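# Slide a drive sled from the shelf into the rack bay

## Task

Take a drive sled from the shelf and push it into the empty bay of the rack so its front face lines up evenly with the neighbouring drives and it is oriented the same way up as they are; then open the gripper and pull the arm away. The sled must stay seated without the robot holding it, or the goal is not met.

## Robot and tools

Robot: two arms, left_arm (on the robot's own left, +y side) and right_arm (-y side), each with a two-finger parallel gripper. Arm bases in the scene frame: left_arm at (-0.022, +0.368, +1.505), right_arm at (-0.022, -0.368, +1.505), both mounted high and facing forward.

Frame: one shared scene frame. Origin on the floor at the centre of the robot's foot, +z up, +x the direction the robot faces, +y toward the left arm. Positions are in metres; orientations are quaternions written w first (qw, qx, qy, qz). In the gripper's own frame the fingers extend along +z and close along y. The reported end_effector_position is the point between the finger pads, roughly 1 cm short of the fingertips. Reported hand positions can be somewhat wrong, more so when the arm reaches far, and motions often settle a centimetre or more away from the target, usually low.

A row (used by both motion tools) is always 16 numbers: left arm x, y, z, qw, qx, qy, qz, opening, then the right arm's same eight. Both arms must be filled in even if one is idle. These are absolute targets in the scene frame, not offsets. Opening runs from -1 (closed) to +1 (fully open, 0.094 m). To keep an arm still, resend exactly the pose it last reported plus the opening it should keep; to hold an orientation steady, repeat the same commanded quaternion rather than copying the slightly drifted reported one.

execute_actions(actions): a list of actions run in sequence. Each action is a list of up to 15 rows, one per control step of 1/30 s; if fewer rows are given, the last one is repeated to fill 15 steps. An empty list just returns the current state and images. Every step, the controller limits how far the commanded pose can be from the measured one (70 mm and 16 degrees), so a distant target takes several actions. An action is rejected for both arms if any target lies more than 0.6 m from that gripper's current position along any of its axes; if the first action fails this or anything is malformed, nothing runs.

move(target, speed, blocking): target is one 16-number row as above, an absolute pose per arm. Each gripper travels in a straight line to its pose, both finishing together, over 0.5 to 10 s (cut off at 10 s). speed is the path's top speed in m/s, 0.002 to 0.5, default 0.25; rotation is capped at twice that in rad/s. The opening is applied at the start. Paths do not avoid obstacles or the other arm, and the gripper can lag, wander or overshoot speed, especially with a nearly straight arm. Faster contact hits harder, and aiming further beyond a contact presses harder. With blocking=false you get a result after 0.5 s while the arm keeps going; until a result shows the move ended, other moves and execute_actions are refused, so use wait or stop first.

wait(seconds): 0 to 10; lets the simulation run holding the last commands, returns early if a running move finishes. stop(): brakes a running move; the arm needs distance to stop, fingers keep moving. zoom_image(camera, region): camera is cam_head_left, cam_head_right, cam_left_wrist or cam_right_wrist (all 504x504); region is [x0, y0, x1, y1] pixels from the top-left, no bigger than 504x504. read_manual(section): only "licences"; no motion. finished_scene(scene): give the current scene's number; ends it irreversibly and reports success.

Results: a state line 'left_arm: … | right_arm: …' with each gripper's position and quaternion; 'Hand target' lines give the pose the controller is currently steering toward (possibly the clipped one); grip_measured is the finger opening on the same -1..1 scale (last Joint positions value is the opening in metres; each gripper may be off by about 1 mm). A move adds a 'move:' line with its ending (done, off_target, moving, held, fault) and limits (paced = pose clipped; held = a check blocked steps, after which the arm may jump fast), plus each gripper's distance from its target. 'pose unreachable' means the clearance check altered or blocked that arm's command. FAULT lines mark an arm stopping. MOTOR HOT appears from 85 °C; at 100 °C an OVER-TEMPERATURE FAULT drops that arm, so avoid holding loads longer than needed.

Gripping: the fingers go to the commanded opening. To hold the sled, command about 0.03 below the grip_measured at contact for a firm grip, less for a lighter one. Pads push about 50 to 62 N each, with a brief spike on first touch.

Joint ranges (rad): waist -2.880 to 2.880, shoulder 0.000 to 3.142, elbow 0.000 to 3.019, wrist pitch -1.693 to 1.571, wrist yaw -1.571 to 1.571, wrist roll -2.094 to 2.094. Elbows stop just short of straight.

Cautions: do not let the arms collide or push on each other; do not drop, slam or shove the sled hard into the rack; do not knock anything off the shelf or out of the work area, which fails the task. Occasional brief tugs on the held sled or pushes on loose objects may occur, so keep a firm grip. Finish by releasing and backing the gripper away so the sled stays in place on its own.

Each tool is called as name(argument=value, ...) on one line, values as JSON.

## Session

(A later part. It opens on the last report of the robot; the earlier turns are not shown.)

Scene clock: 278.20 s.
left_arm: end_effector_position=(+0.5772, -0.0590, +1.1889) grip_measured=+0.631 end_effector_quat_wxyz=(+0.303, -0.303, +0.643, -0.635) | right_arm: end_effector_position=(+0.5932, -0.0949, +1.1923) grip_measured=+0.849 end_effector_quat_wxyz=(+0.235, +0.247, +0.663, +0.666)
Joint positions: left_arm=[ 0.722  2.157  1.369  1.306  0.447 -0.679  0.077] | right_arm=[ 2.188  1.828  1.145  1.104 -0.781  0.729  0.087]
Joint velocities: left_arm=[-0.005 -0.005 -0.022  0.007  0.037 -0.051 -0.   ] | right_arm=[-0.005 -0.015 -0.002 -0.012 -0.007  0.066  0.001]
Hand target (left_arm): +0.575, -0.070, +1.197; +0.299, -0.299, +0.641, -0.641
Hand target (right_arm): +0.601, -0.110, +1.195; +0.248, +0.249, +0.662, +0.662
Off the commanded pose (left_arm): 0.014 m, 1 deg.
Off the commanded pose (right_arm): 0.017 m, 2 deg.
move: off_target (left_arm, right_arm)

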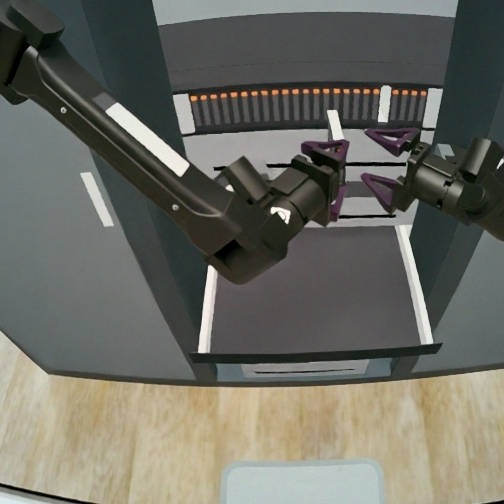

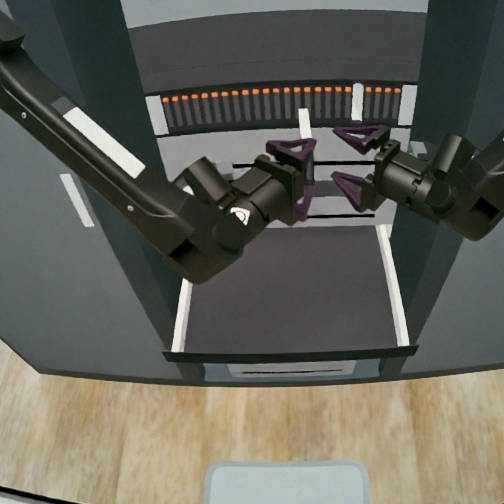

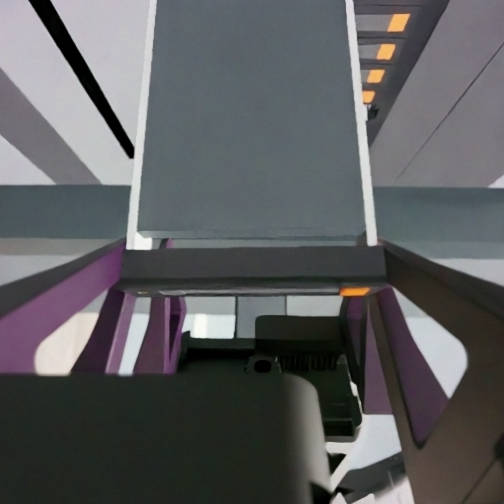

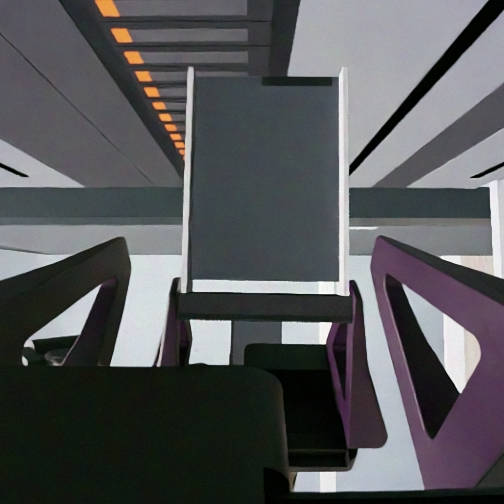

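move(target=[0.575,-0.070,1.197,0.299,-0.299,0.641,-0.641,0.56,0.52,-0.17,1.30,0.31,0.13,0.87,0.36,1], speed=0.25)

move(target=[0.575,-0.070,1.197,0.299,-0.299,0.641,-0.641,0.56,0.65,-0.145,1.37,0.342,0,0.94,0,1], speed=0.2)

Scene clock: 291.37 s.
left_arm: end_effector_position=(+0.5772, -0.0590, +1.1889) grip_measured=+0.631 end_effector_quat_wxyz=(+0.303, -0.303, +0.643, -0.635) | right_arm: end_effector_position=(+0.5201, -0.1754, +1.2944) grip_measured=+1.000 end_effector_quat_wxyz=(-0.313, -0.136, -0.871, -0.355)
Joint positions: left_arm=[ 0.722  2.157  1.369  1.306  0.447 -0.679  0.077] | right_arm=[ 2.373  1.268  0.621  0.808 -0.032  0.041  0.094]
Joint velocities: left_arm=[ 0.005 -0.005 -0.017 -0.017  0.022 -0.007 -0.   ] | right_arm=[-0.005  0.015 -0.012 -0.012 -0.051  0.037  0.   ]
Hand target (left_arm): +0.575, -0.070, +1.197; +0.299, -0.299, +0.641, -0.641
Hand target (right_arm): +0.519, -0.171, +1.300; +0.312, +0.128, +0.870, +0.359
Off the commanded pose (left_arm): 0.014 m, 1 deg.
Off the commanded pose (right_arm): 0.008 m, 1 deg.
move: off_target (left_arm)

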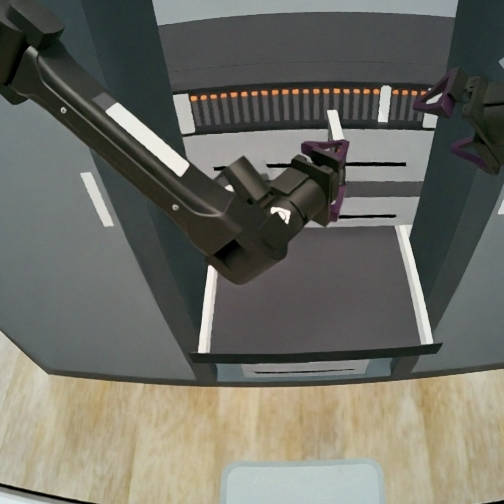

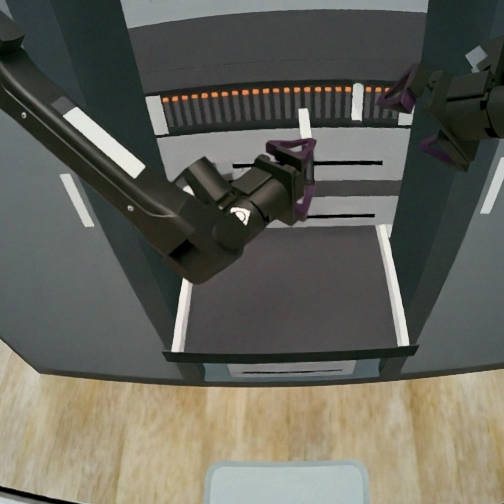

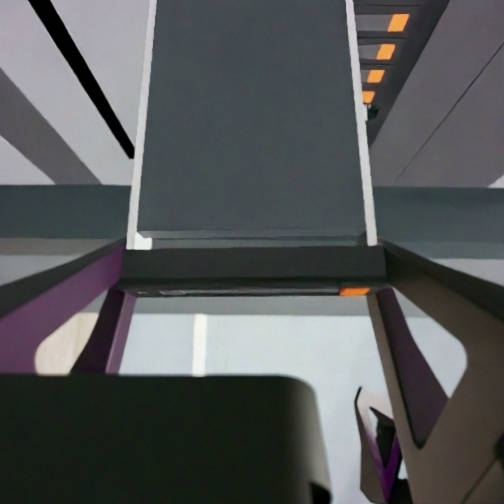

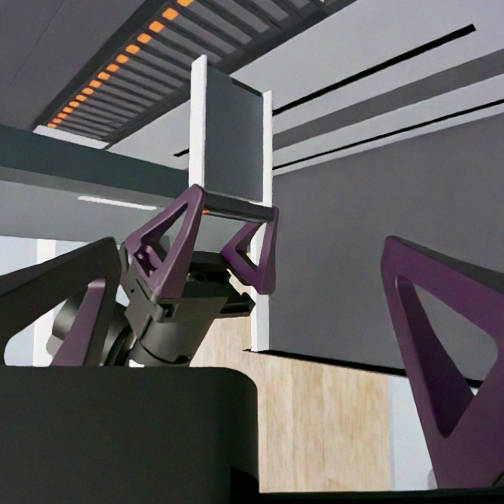

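Scene clock: 293.87 s.
left_arm: end_effector_position=(+0.5772, -0.0590, +1.1889) grip_measured=+0.631 end_effector_quat_wxyz=(+0.303, -0.303, +0.643, -0.635) | right_arm: end_effector_position=(+0.6458, -0.1524, +1.3642) grip_measured=+1.000 end_effector_quat_wxyz=(+0.338, -0.003, +0.941, -0.004)
Joint positions: left_arm=[ 0.722  2.157  1.369  1.306  0.447 -0.679  0.077] | right_arm=[ 2.739  1.387  1.008  0.799  0.884 -0.699  0.094]
Joint velocities: left_arm=[ 0.005 -0.015 -0.012 -0.007  0.066 -0.037  0.   ] | right_arm=[-0.005  0.005  0.007 -0.027 -0.037 -0.022  0.   ]
Hand target (left_arm): +0.575, -0.070, +1.197; +0.299, -0.299, +0.641, -0.641
Hand target (right_arm): +0.650, -0.144, +1.371; +0.345, -0.002, +0.939, -0.000
Off the commanded pose (left_arm): 0.014 m, 1 deg.
Off the commanded pose (right_arm): 0.010 m, 1 deg.
move: off_target (left_arm)

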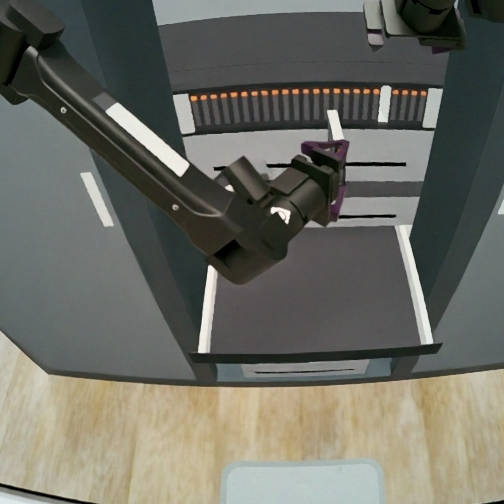

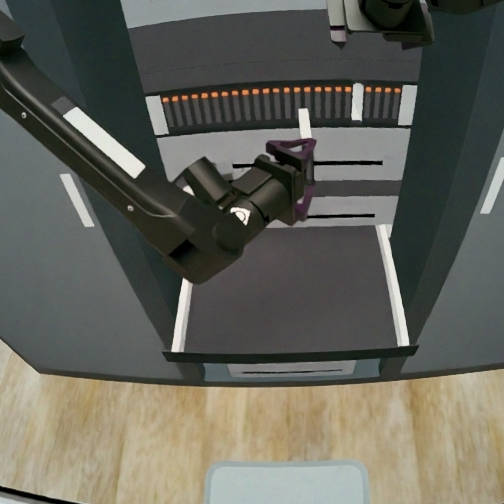

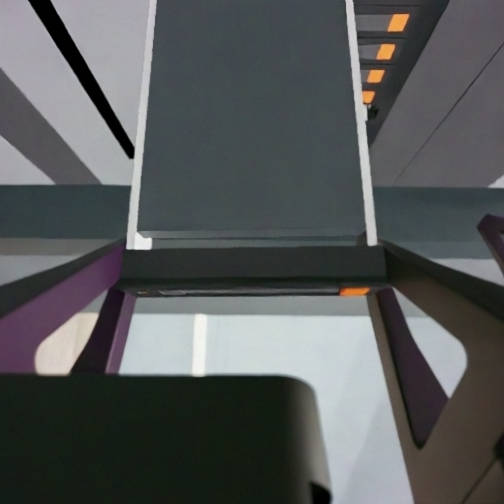

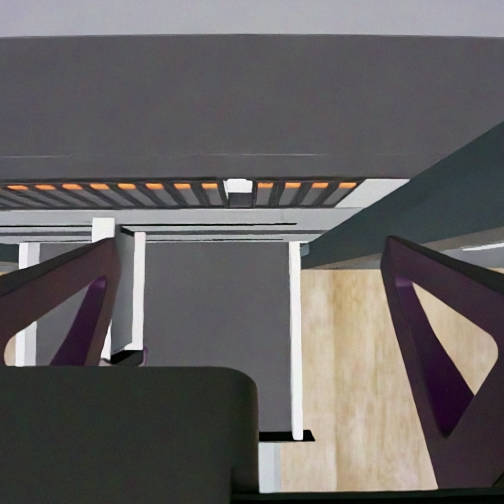

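move(target=[0.56,-0.158,1.225,0.299,-0.299,0.641,-0.641,0.56,0.65,-0.145,1.37,0.342,0,0.94,0,1], speed=0.06)

zoom_image(camera="cam_right_wrist", region=[140, 150, 360, 370])

Scene clock: 305.30 s.
left_arm: end_effector_position=(+0.5662, -0.1415, +1.2149) grip_measured=+0.631 end_effector_quat_wxyz=(+0.304, -0.305, +0.643, -0.634) | right_arm: end_effector_position=(+0.6456, -0.1527, +1.3641) grip_measured=+1.000 end_effector_quat_wxyz=(+0.338, -0.004, +0.941, -0.005)
Joint positions: left_arm=[ 0.602  2.266  1.492  1.27   0.338 -0.617  0.077] | right_arm=[ 2.739  1.387  1.008  0.799  0.886 -0.702  0.094]
Joint velocities: left_arm=[ 0.005 -0.024 -0.017 -0.007 -0.022  0.037  0.   ] | right_arm=[ 0.005 -0.024  0.002 -0.022  0.051 -0.022  0.   ]
Hand target (left_arm): +0.559, -0.157, +1.225; +0.299, -0.298, +0.641, -0.641
Hand target (right_arm): +0.650, -0.145, +1.370; +0.342, +0.000, +0.940, +0.000
Off the commanded pose (left_arm): 0.020 m, 1 deg.
Off the commanded pose (right_arm): 0.011 m, 1 deg.
move: off_target (left_arm, right_arm)

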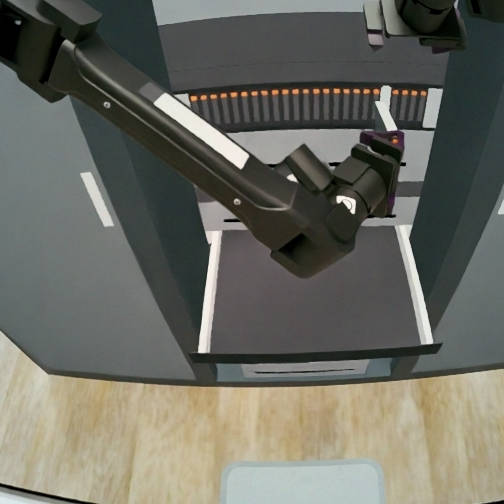

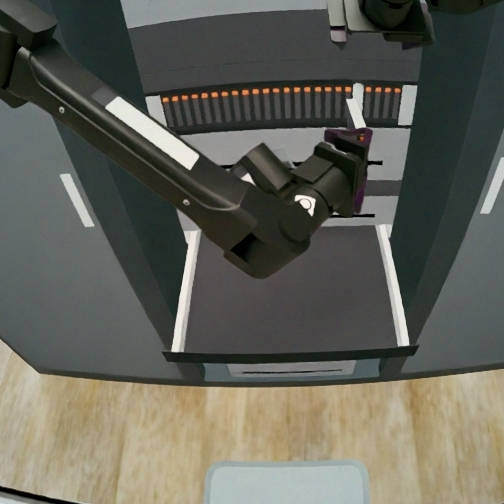

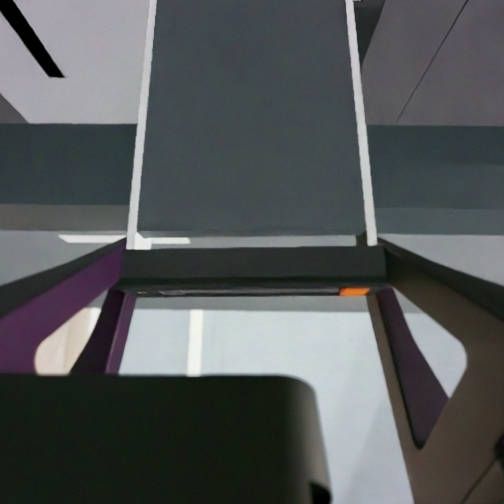

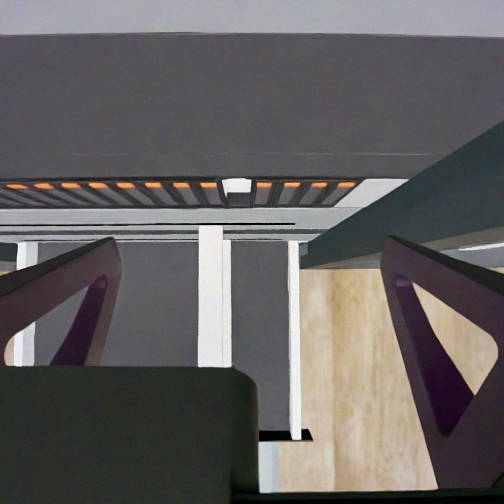

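Region (140, 150, 360, 370) of cam_right_wrist's 504x504 image, scaled by 2.291, with more detail than that image has.

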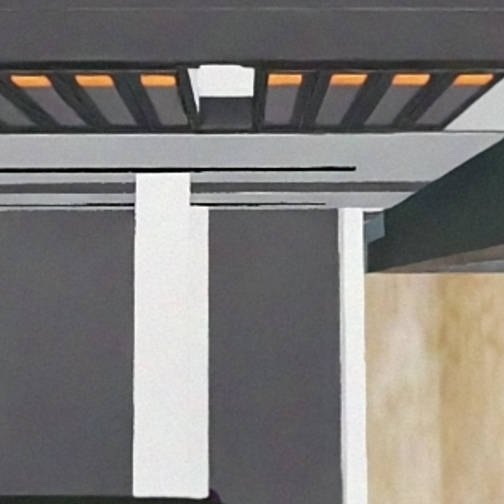

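move(target=[0.575,-0.174,1.230,0.299,-0.299,0.641,-0.641,0.56,0.65,-0.145,1.37,0.342,0,0.94,0,1], speed=0.02)

zoom_image(camera="cam_right_wrist", region=[160, 160, 320, 320])

zoom_image(camera="cam_head_left", region=[340, 70, 440, 170])

Scene clock: 316.53 s.
left_arm: end_effector_position=(+0.5834, -0.1546, +1.2179) grip_measured=+0.631 end_effector_quat_wxyz=(+0.305, -0.306, +0.643, -0.632) | right_arm: end_effector_position=(+0.6456, -0.1528, +1.3641) grip_measured=+1.000 end_effector_quat_wxyz=(+0.338, -0.004, +0.941, -0.005)
Joint positions: left_arm=[ 0.587  2.277  1.555  1.219  0.321 -0.609  0.077] | right_arm=[ 2.739  1.387  1.008  0.799  0.886 -0.702  0.094]
Joint velocities: left_arm=[ 0.005  0.005 -0.007 -0.012 -0.066  0.037  0.   ] | right_arm=[ 0.005  0.005 -0.007  0.002  0.022 -0.037  0.   ]
Hand target (left_arm): +0.575, -0.173, +1.230; +0.299, -0.299, +0.641, -0.641
Hand target (right_arm): +0.650, -0.145, +1.370; +0.342, -0.000, +0.940, +0.000
Off the commanded pose (left_arm): 0.024 m, 1 deg.
Off the commanded pose (right_arm): 0.011 m, 1 deg.
move: off_target (left_arm, right_arm)

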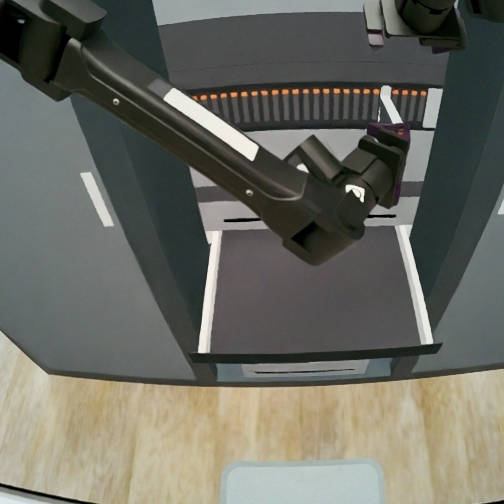

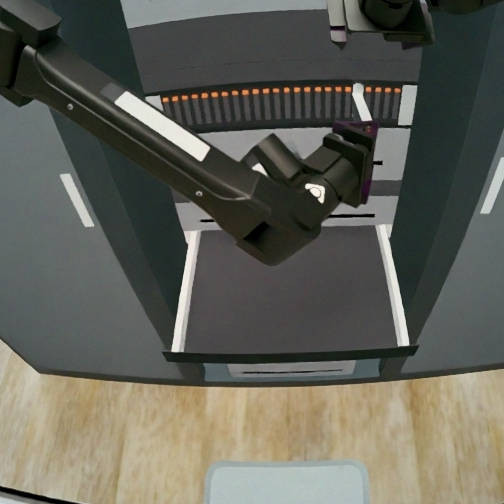

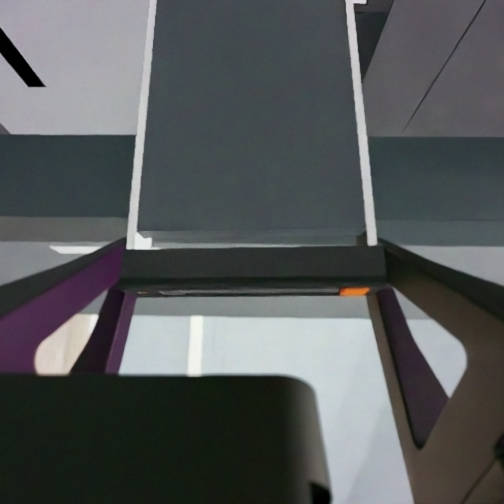

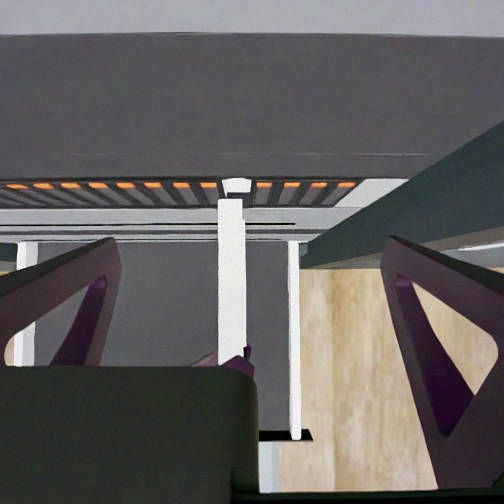

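Region (160, 160, 320, 320) of cam_right_wrist's 504x504 image, scaled by 3.150, with more detail than that image has.

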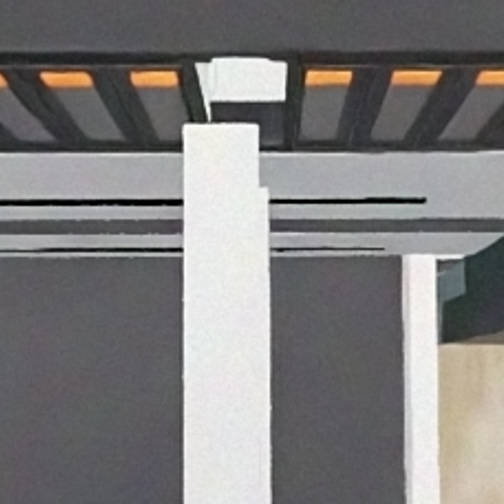

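Region (340, 70, 440, 170) of cam_head_left's 504x504 image, scaled by 5.040, with more detail than that image has.

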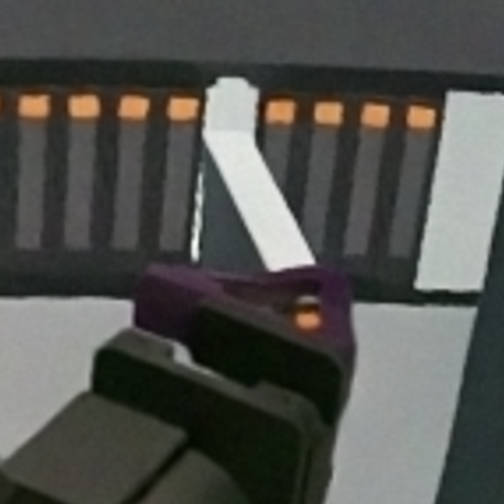

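execute_actions(actions=[[[0.575,-0.177,1.232,0.299,-0.299,0.641,-0.641,0.56,0.65,-0.145,1.37,0.342,0,0.94,0,1]],[[0.575,-0.179,1.233,0.299,-0.299,0.641,-0.641,0.56,0.65,-0.145,1.37,0.342,0,0.94,0,1]]])

zoom_image(camera="cam_right_wrist", region=[160, 160, 320, 320])

Scene clock: 328.20 s.
left_arm: end_effector_position=(+0.5834, -0.1586, +1.2197) grip_measured=+0.631 end_effector_quat_wxyz=(+0.305, -0.306, +0.644, -0.632) | right_arm: end_effector_position=(+0.6456, -0.1528, +1.3641) grip_measured=+1.000 end_effector_quat_wxyz=(+0.338, -0.004, +0.941, -0.005)
Joint positions: left_arm=[ 0.581  2.282  1.561  1.214  0.314 -0.605  0.077] | right_arm=[ 2.739  1.387  1.008  0.799  0.886 -0.702  0.094]
Joint velocities: left_arm=[-0.005 -0.015 -0.017 -0.002  0.037 -0.037  0.001] | right_arm=[-0.024 -0.015 -0.002 -0.002  0.007  0.007  0.   ]
Hand target (left_arm): +0.574, -0.178, +1.233; +0.299, -0.299, +0.641, -0.641
Hand target (right_arm): +0.650, -0.145, +1.370; +0.342, -0.000, +0.940, +0.000
Off the commanded pose (left_arm): 0.026 m, 2 deg.
Off the commanded pose (right_arm): 0.011 m, 1 deg.

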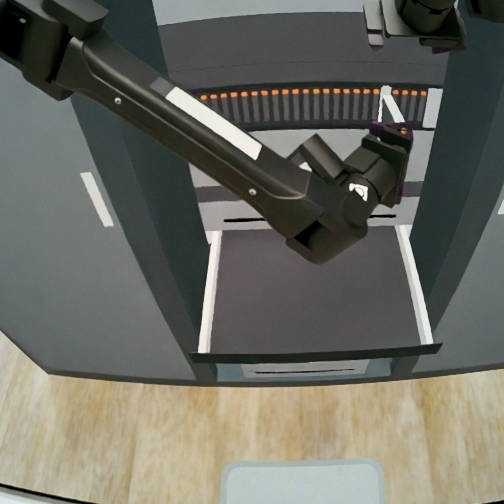

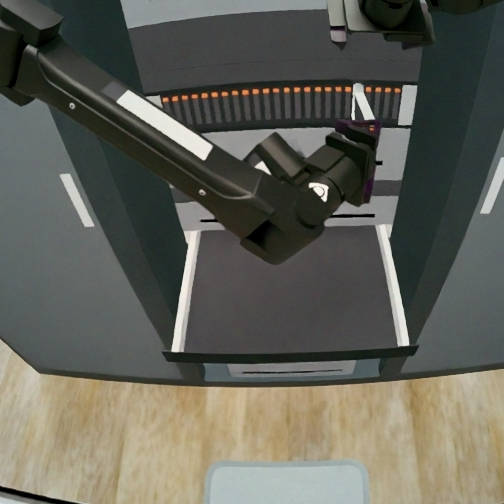

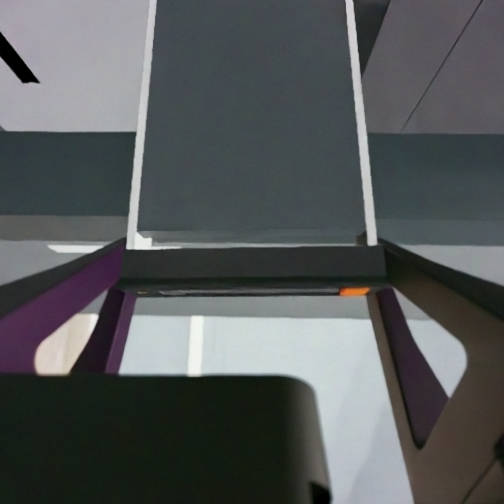

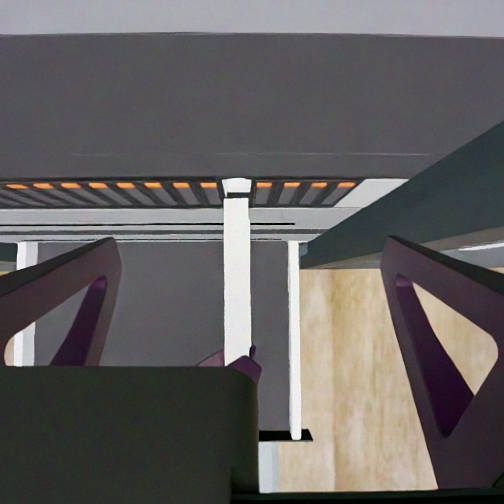

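Region (160, 160, 320, 320) of cam_right_wrist's 504x504 image, scaled by 3.150, with more detail than that image has.

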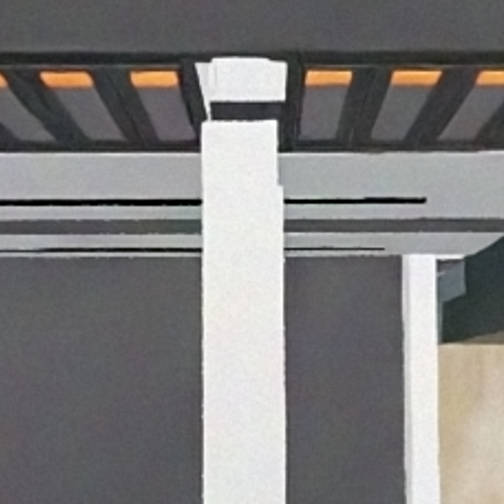

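execute_actions(actions=[[[0.580,-0.177,1.232,0.299,-0.299,0.641,-0.641,0.56,0.65,-0.145,1.37,0.342,0,0.94,0,1]],[[0.585,-0.176,1.232,0.299,-0.299,0.641,-0.641,0.56,0.65,-0.145,1.37,0.342,0,0.94,0,1]]])

zoom_image(camera="cam_right_wrist", region=[160, 160, 320, 320])

zoom_image(camera="cam_head_left", region=[340, 70, 440, 170])

Scene clock: 338.30 s.
left_arm: end_effector_position=(+0.5883, -0.1608, +1.2184) grip_measured=+0.631 end_effector_quat_wxyz=(+0.302, -0.306, +0.645, -0.632) | right_arm: end_effector_position=(+0.6456, -0.1528, +1.3641) grip_measured=+1.000 end_effector_quat_wxyz=(+0.338, -0.004, +0.941, -0.005)
Joint positions: left_arm=[ 0.581  2.282  1.577  1.192  0.314 -0.605  0.077] | right_arm=[ 2.739  1.387  1.008  0.799  0.886 -0.702  0.094]
Joint velocities: left_arm=[-0.005 -0.015  0.002  0.012 -0.051 -0.022  0.   ] | right_arm=[-0.005  0.005  0.007  0.002  0.022 -0.051  0.   ]
Hand target (left_arm): +0.585, -0.175, +1.232; +0.299, -0.299, +0.641, -0.641
Hand target (right_arm): +0.650, -0.145, +1.370; +0.342, -0.000, +0.940, +0.000
Off the commanded pose (left_arm): 0.021 m, 1 deg.
Off the commanded pose (right_arm): 0.011 m, 1 deg.

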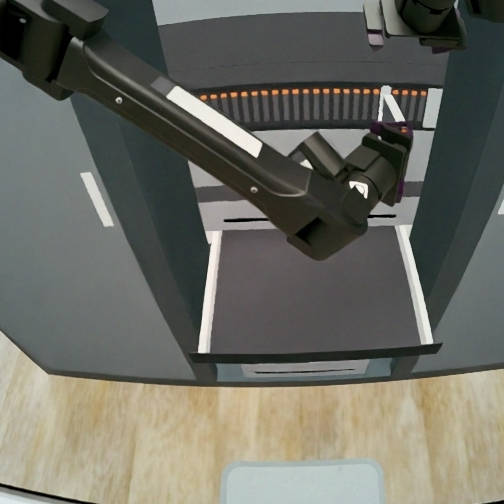

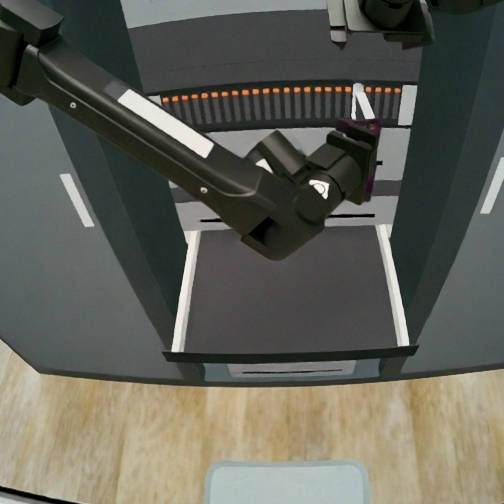

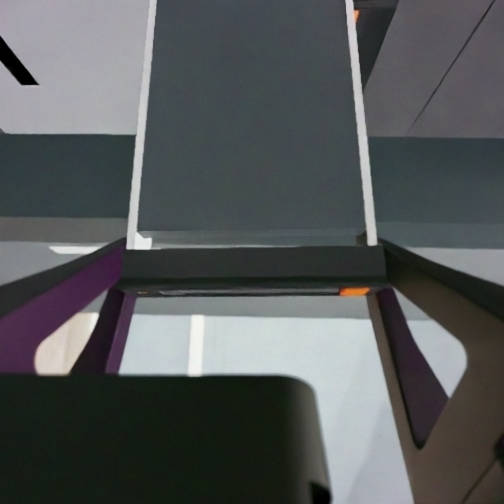

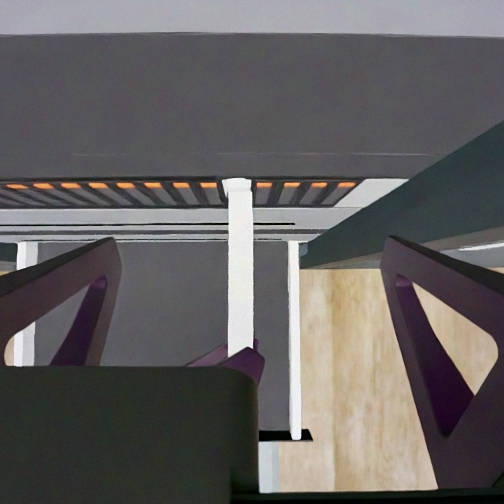

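Region (160, 160, 320, 320) of cam_right_wrist's 504x504 image, scaled by 3.150, with more detail than that image has.

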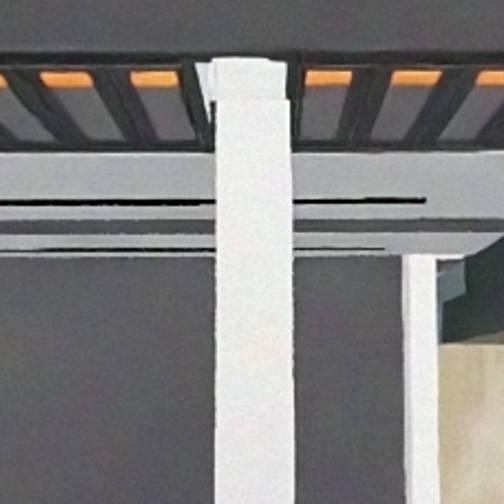

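Region (340, 70, 440, 170) of cam_head_left's 504x504 image, scaled by 5.040, with more detail than that image has.

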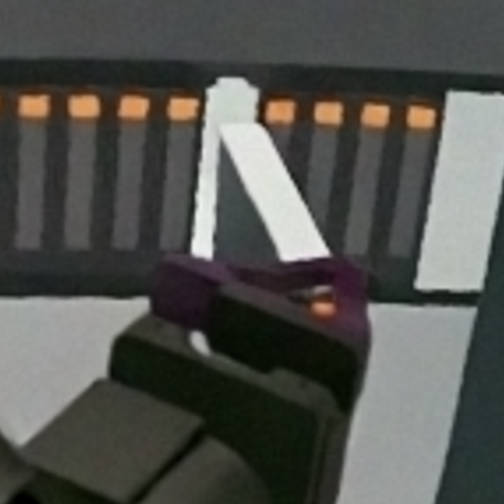

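move(target=[0.572,-0.165,1.240,0.299,-0.299,0.641,-0.641,0.56,0.65,-0.145,1.37,0.342,0,0.94,0,1], speed=0.015)

zoom_image(camera="cam_right_wrist", region=[160, 160, 320, 320])

Scene clock: 361.53 s.
left_arm: end_effector_position=(+0.5622, -0.1622, +1.2142) grip_measured=+0.631 end_effector_quat_wxyz=(+0.284, -0.303, +0.655, -0.631) | right_arm: end_effector_position=(+0.6456, -0.1528, +1.3641) grip_measured=+1.000 end_effector_quat_wxyz=(+0.338, -0.004, +0.941, -0.005)
Joint positions: left_arm=[ 0.581  2.282  1.521  1.207  0.314 -0.605  0.077] | right_arm=[ 2.739  1.387  1.008  0.799  0.886 -0.702  0.094]
Joint velocities: left_arm=[ 0.005 -0.024  0.007 -0.007  0.007  0.037  0.001] | right_arm=[-0.005 -0.015 -0.012 -0.017 -0.022 -0.051  0.   ]
Hand target (left_arm): +0.572, -0.165, +1.240; +0.299, -0.299, +0.641, -0.641
Hand target (right_arm): +0.650, -0.145, +1.370; +0.342, -0.000, +0.940, +0.000
Off the commanded pose (left_arm): 0.028 m, 3 deg.
Off the commanded pose (right_arm): 0.011 m, 1 deg.
move: off_target (left_arm, right_arm)

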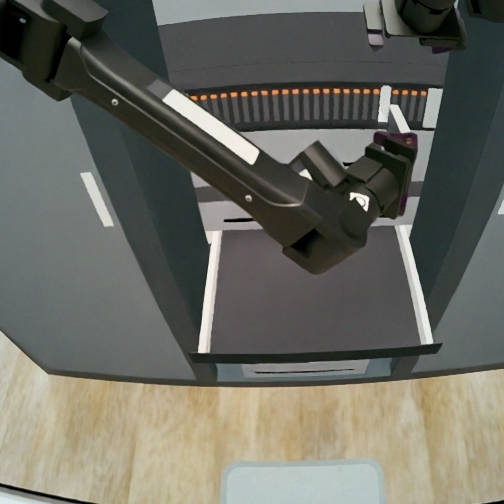

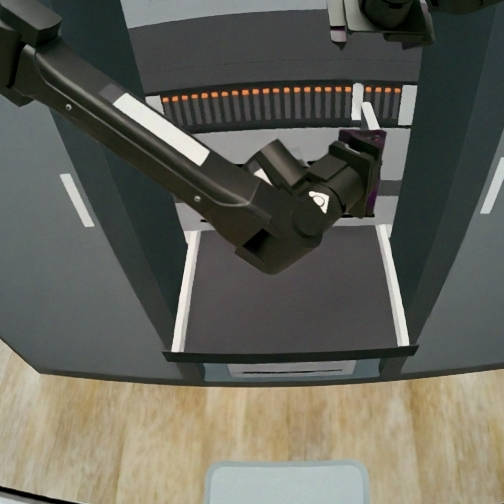

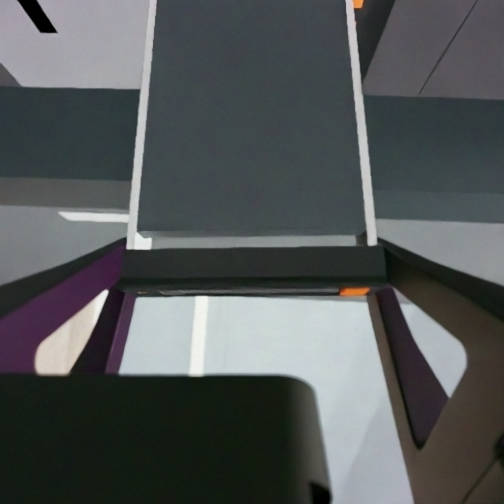

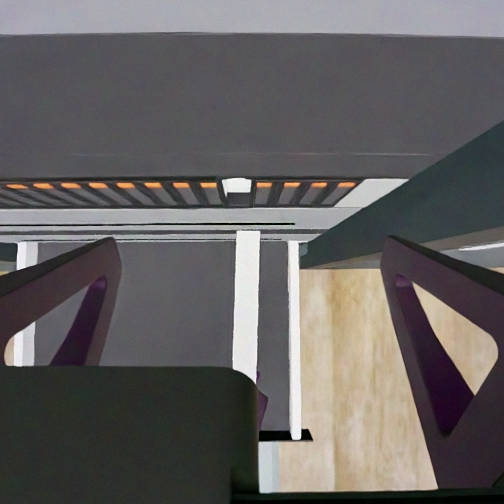

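Region (160, 160, 320, 320) of cam_right_wrist's 504x504 image, scaled by 3.150, with more detail than that image has.

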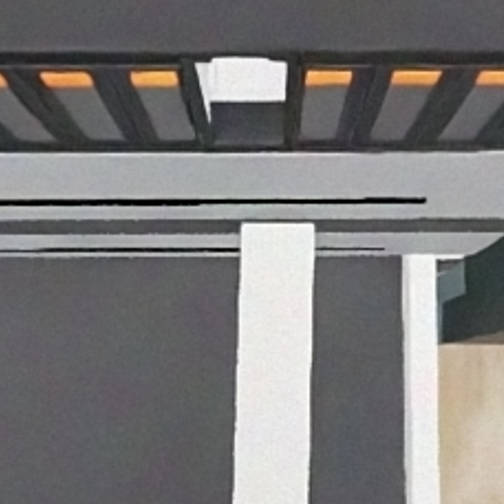

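execute_actions(actions=[[[0.576,-0.162,1.243,0.299,-0.299,0.641,-0.641,0.56,0.65,-0.145,1.37,0.342,0,0.94,0,1]],[[0.580,-0.159,1.246,0.299,-0.299,0.641,-0.641,0.56,0.65,-0.145,1.37,0.342,0,0.94,0,1]],[[0.584,-0.157,1.248,0.299,-0.299,0.641,-0.641,0.56,0.65,-0.145,1.37,0.342,0,0.94,0,1]]])

zoom_image(camera="cam_right_wrist", region=[160, 160, 320, 320])

Scene clock: 371.83 s.
left_arm: end_effector_position=(+0.5782, -0.1505, +1.2256) grip_measured=+0.631 end_effector_quat_wxyz=(+0.294, -0.304, +0.650, -0.631) | right_arm: end_effector_position=(+0.6456, -0.1528, +1.3641) grip_measured=+1.000 end_effector_quat_wxyz=(+0.338, -0.004, +0.941, -0.005)
Joint positions: left_arm=[ 0.581  2.244  1.505  1.208  0.314 -0.605  0.077] | right_arm=[ 2.739  1.387  1.008  0.799  0.886 -0.702  0.094]
Joint velocities: left_arm=[-0.005 -0.005  0.002 -0.002  0.051 -0.007 -0.001] | right_arm=[-0.005  0.005 -0.012 -0.007 -0.007  0.007  0.   ]
Hand target (left_arm): +0.584, -0.157, +1.248; +0.299, -0.299, +0.641, -0.641
Hand target (right_arm): +0.650, -0.145, +1.370; +0.342, -0.000, +0.940, +0.000
Off the commanded pose (left_arm): 0.024 m, 2 deg.
Off the commanded pose (right_arm): 0.011 m, 1 deg.

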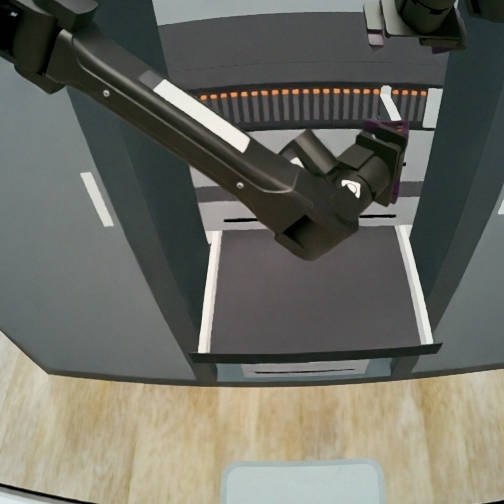

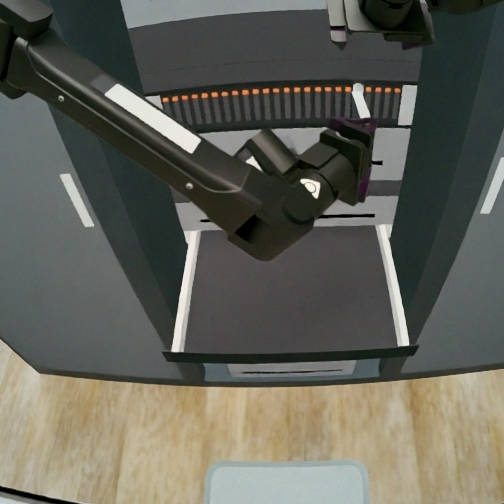

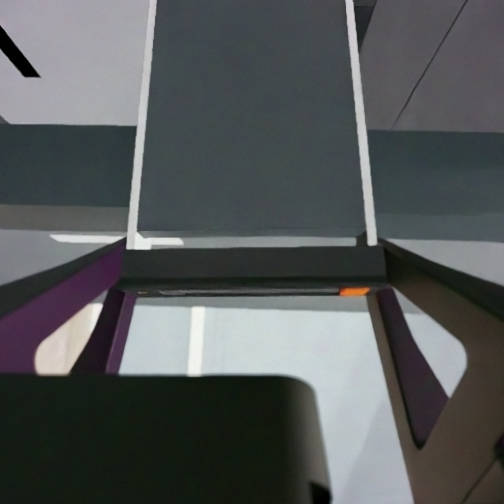

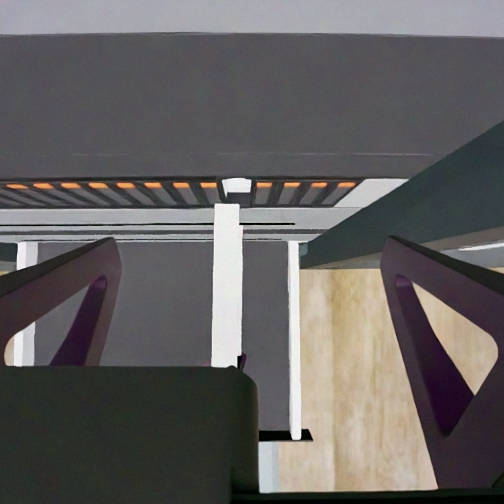

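Region (160, 160, 320, 320) of cam_right_wrist's 504x504 image, scaled by 3.150, with more detail than that image has.

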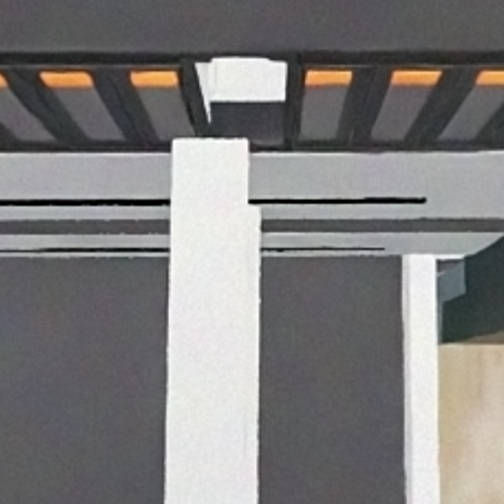

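execute_actions(actions=[[[0.584,-0.159,1.250,0.299,-0.299,0.641,-0.641,0.56,0.65,-0.145,1.37,0.342,0,0.94,0,1]],[[0.584,-0.161,1.252,0.299,-0.299,0.641,-0.641,0.56,0.65,-0.145,1.37,0.342,0,0.94,0,1]]])

zoom_image(camera="cam_right_wrist", region=[160, 160, 320, 320])

Scene clock: 379.30 s.
left_arm: end_effector_position=(+0.5778, -0.1530, +1.2289) grip_measured=+0.631 end_effector_quat_wxyz=(+0.294, -0.304, +0.649, -0.632) | right_arm: end_effector_position=(+0.6456, -0.1528, +1.3641) grip_measured=+1.000 end_effector_quat_wxyz=(+0.338, -0.004, +0.941, -0.005)
Joint positions: left_arm=[ 0.575  2.244  1.505  1.208  0.309 -0.603  0.077] | right_arm=[ 2.739  1.387  1.008  0.799  0.886 -0.702  0.094]
Joint velocities: left_arm=[-0.005  0.005 -0.007  0.002 -0.022 -0.007 -0.   ] | right_arm=[-0.005 -0.015  0.012  0.007  0.037 -0.037  0.   ]
Hand target (left_arm): +0.584, -0.161, +1.252; +0.299, -0.299, +0.641, -0.641
Hand target (right_arm): +0.650, -0.145, +1.370; +0.342, -0.000, +0.940, +0.000
Off the commanded pose (left_arm): 0.025 m, 2 deg.
Off the commanded pose (right_arm): 0.011 m, 1 deg.

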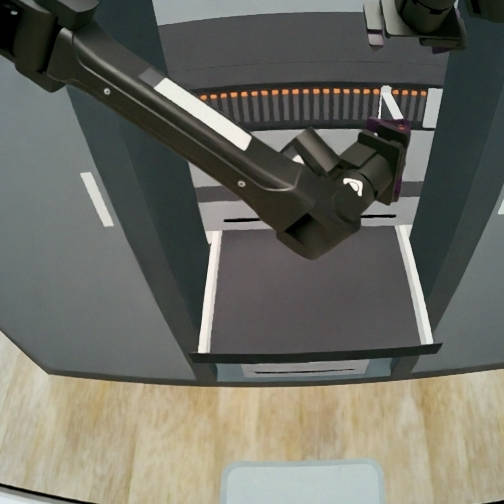

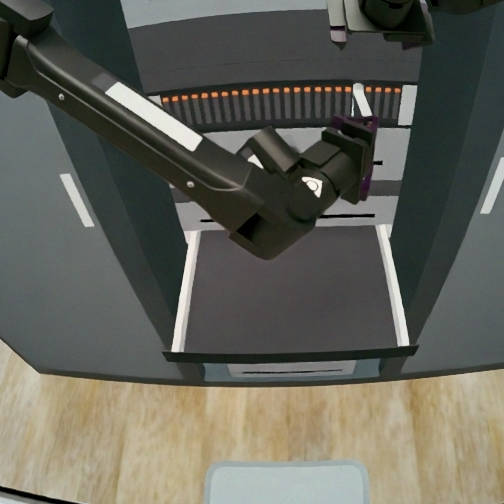

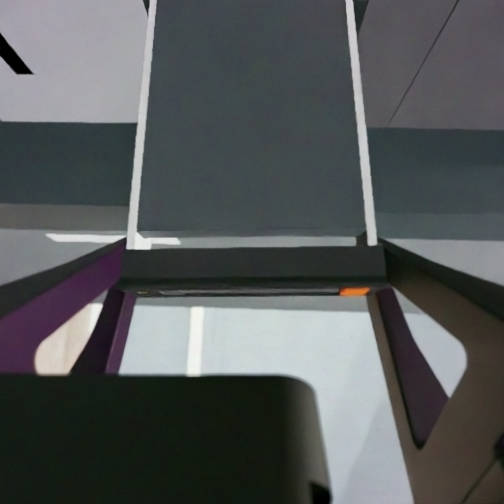

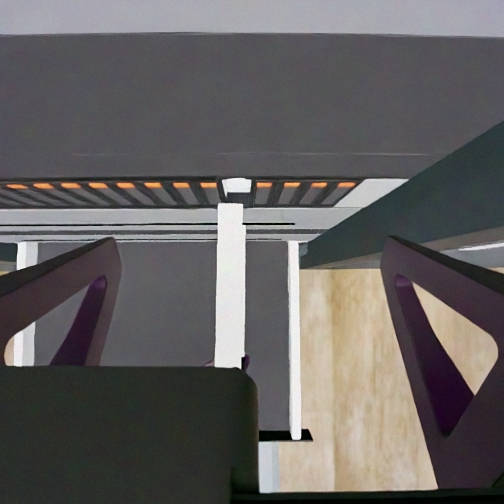

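Region (160, 160, 320, 320) of cam_right_wrist's 504x504 image, scaled by 3.150, with more detail than that image has.

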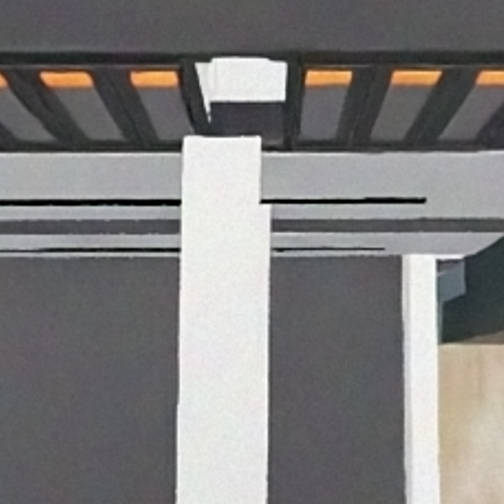

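execute_actions(actions=[[[0.589,-0.163,1.252,0.299,-0.299,0.641,-0.641,0.56,0.65,-0.145,1.37,0.342,0,0.94,0,1]],[[0.594,-0.165,1.252,0.299,-0.299,0.641,-0.641,0.56,0.65,-0.145,1.37,0.342,0,0.94,0,1]]])

zoom_image(camera="cam_right_wrist", region=[160, 160, 320, 320])

Scene clock: 387.03 s.
left_arm: end_effector_position=(+0.5858, -0.1549, +1.2279) grip_measured=+0.631 end_effector_quat_wxyz=(+0.294, -0.304, +0.650, -0.631) | right_arm: end_effector_position=(+0.6456, -0.1528, +1.3641) grip_measured=+1.000 end_effector_quat_wxyz=(+0.338, -0.004, +0.941, -0.005)
Joint positions: left_arm=[ 0.575  2.244  1.527  1.184  0.307 -0.602  0.077] | right_arm=[ 2.739  1.387  1.008  0.799  0.886 -0.702  0.094]
Joint velocities: left_arm=[-0.015  0.005  0.007  0.002  0.081 -0.081  0.   ] | right_arm=[-0.005  0.005  0.002 -0.017 -0.022 -0.022  0.   ]
Hand target (left_arm): +0.594, -0.164, +1.252; +0.299, -0.299, +0.641, -0.641
Hand target (right_arm): +0.650, -0.145, +1.370; +0.342, -0.000, +0.940, +0.000
Off the commanded pose (left_arm): 0.027 m, 2 deg.
Off the commanded pose (right_arm): 0.011 m, 1 deg.

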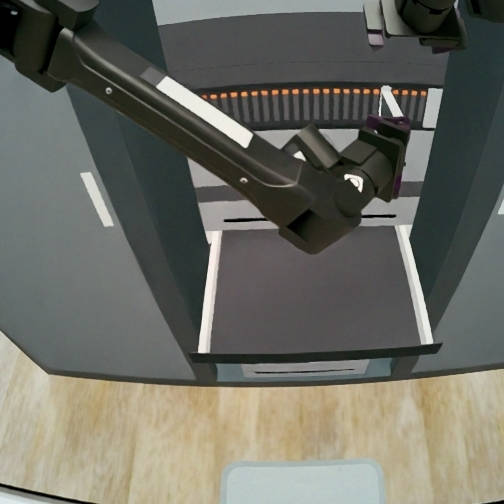

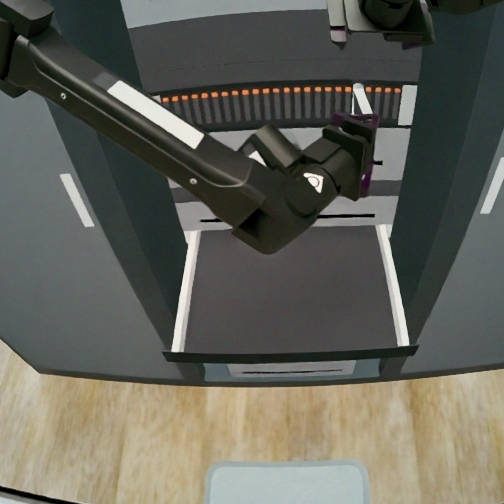

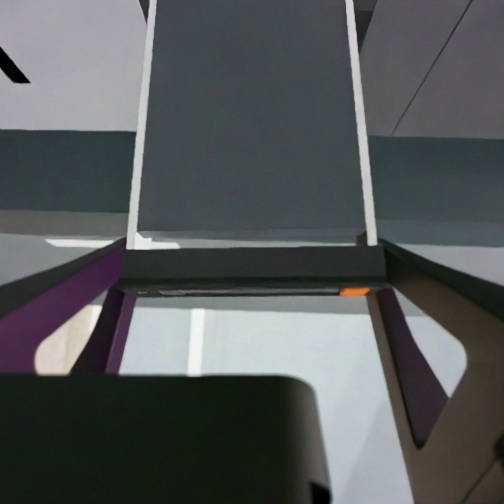

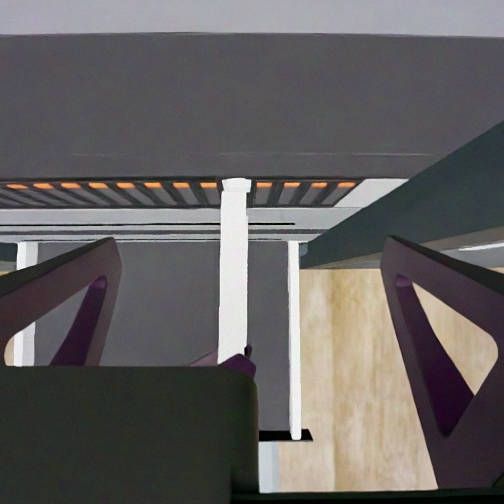

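Region (160, 160, 320, 320) of cam_right_wrist's 504x504 image, scaled by 3.150, with more detail than that image has.

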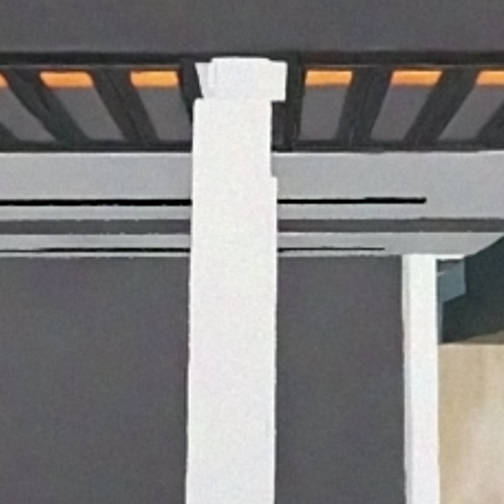

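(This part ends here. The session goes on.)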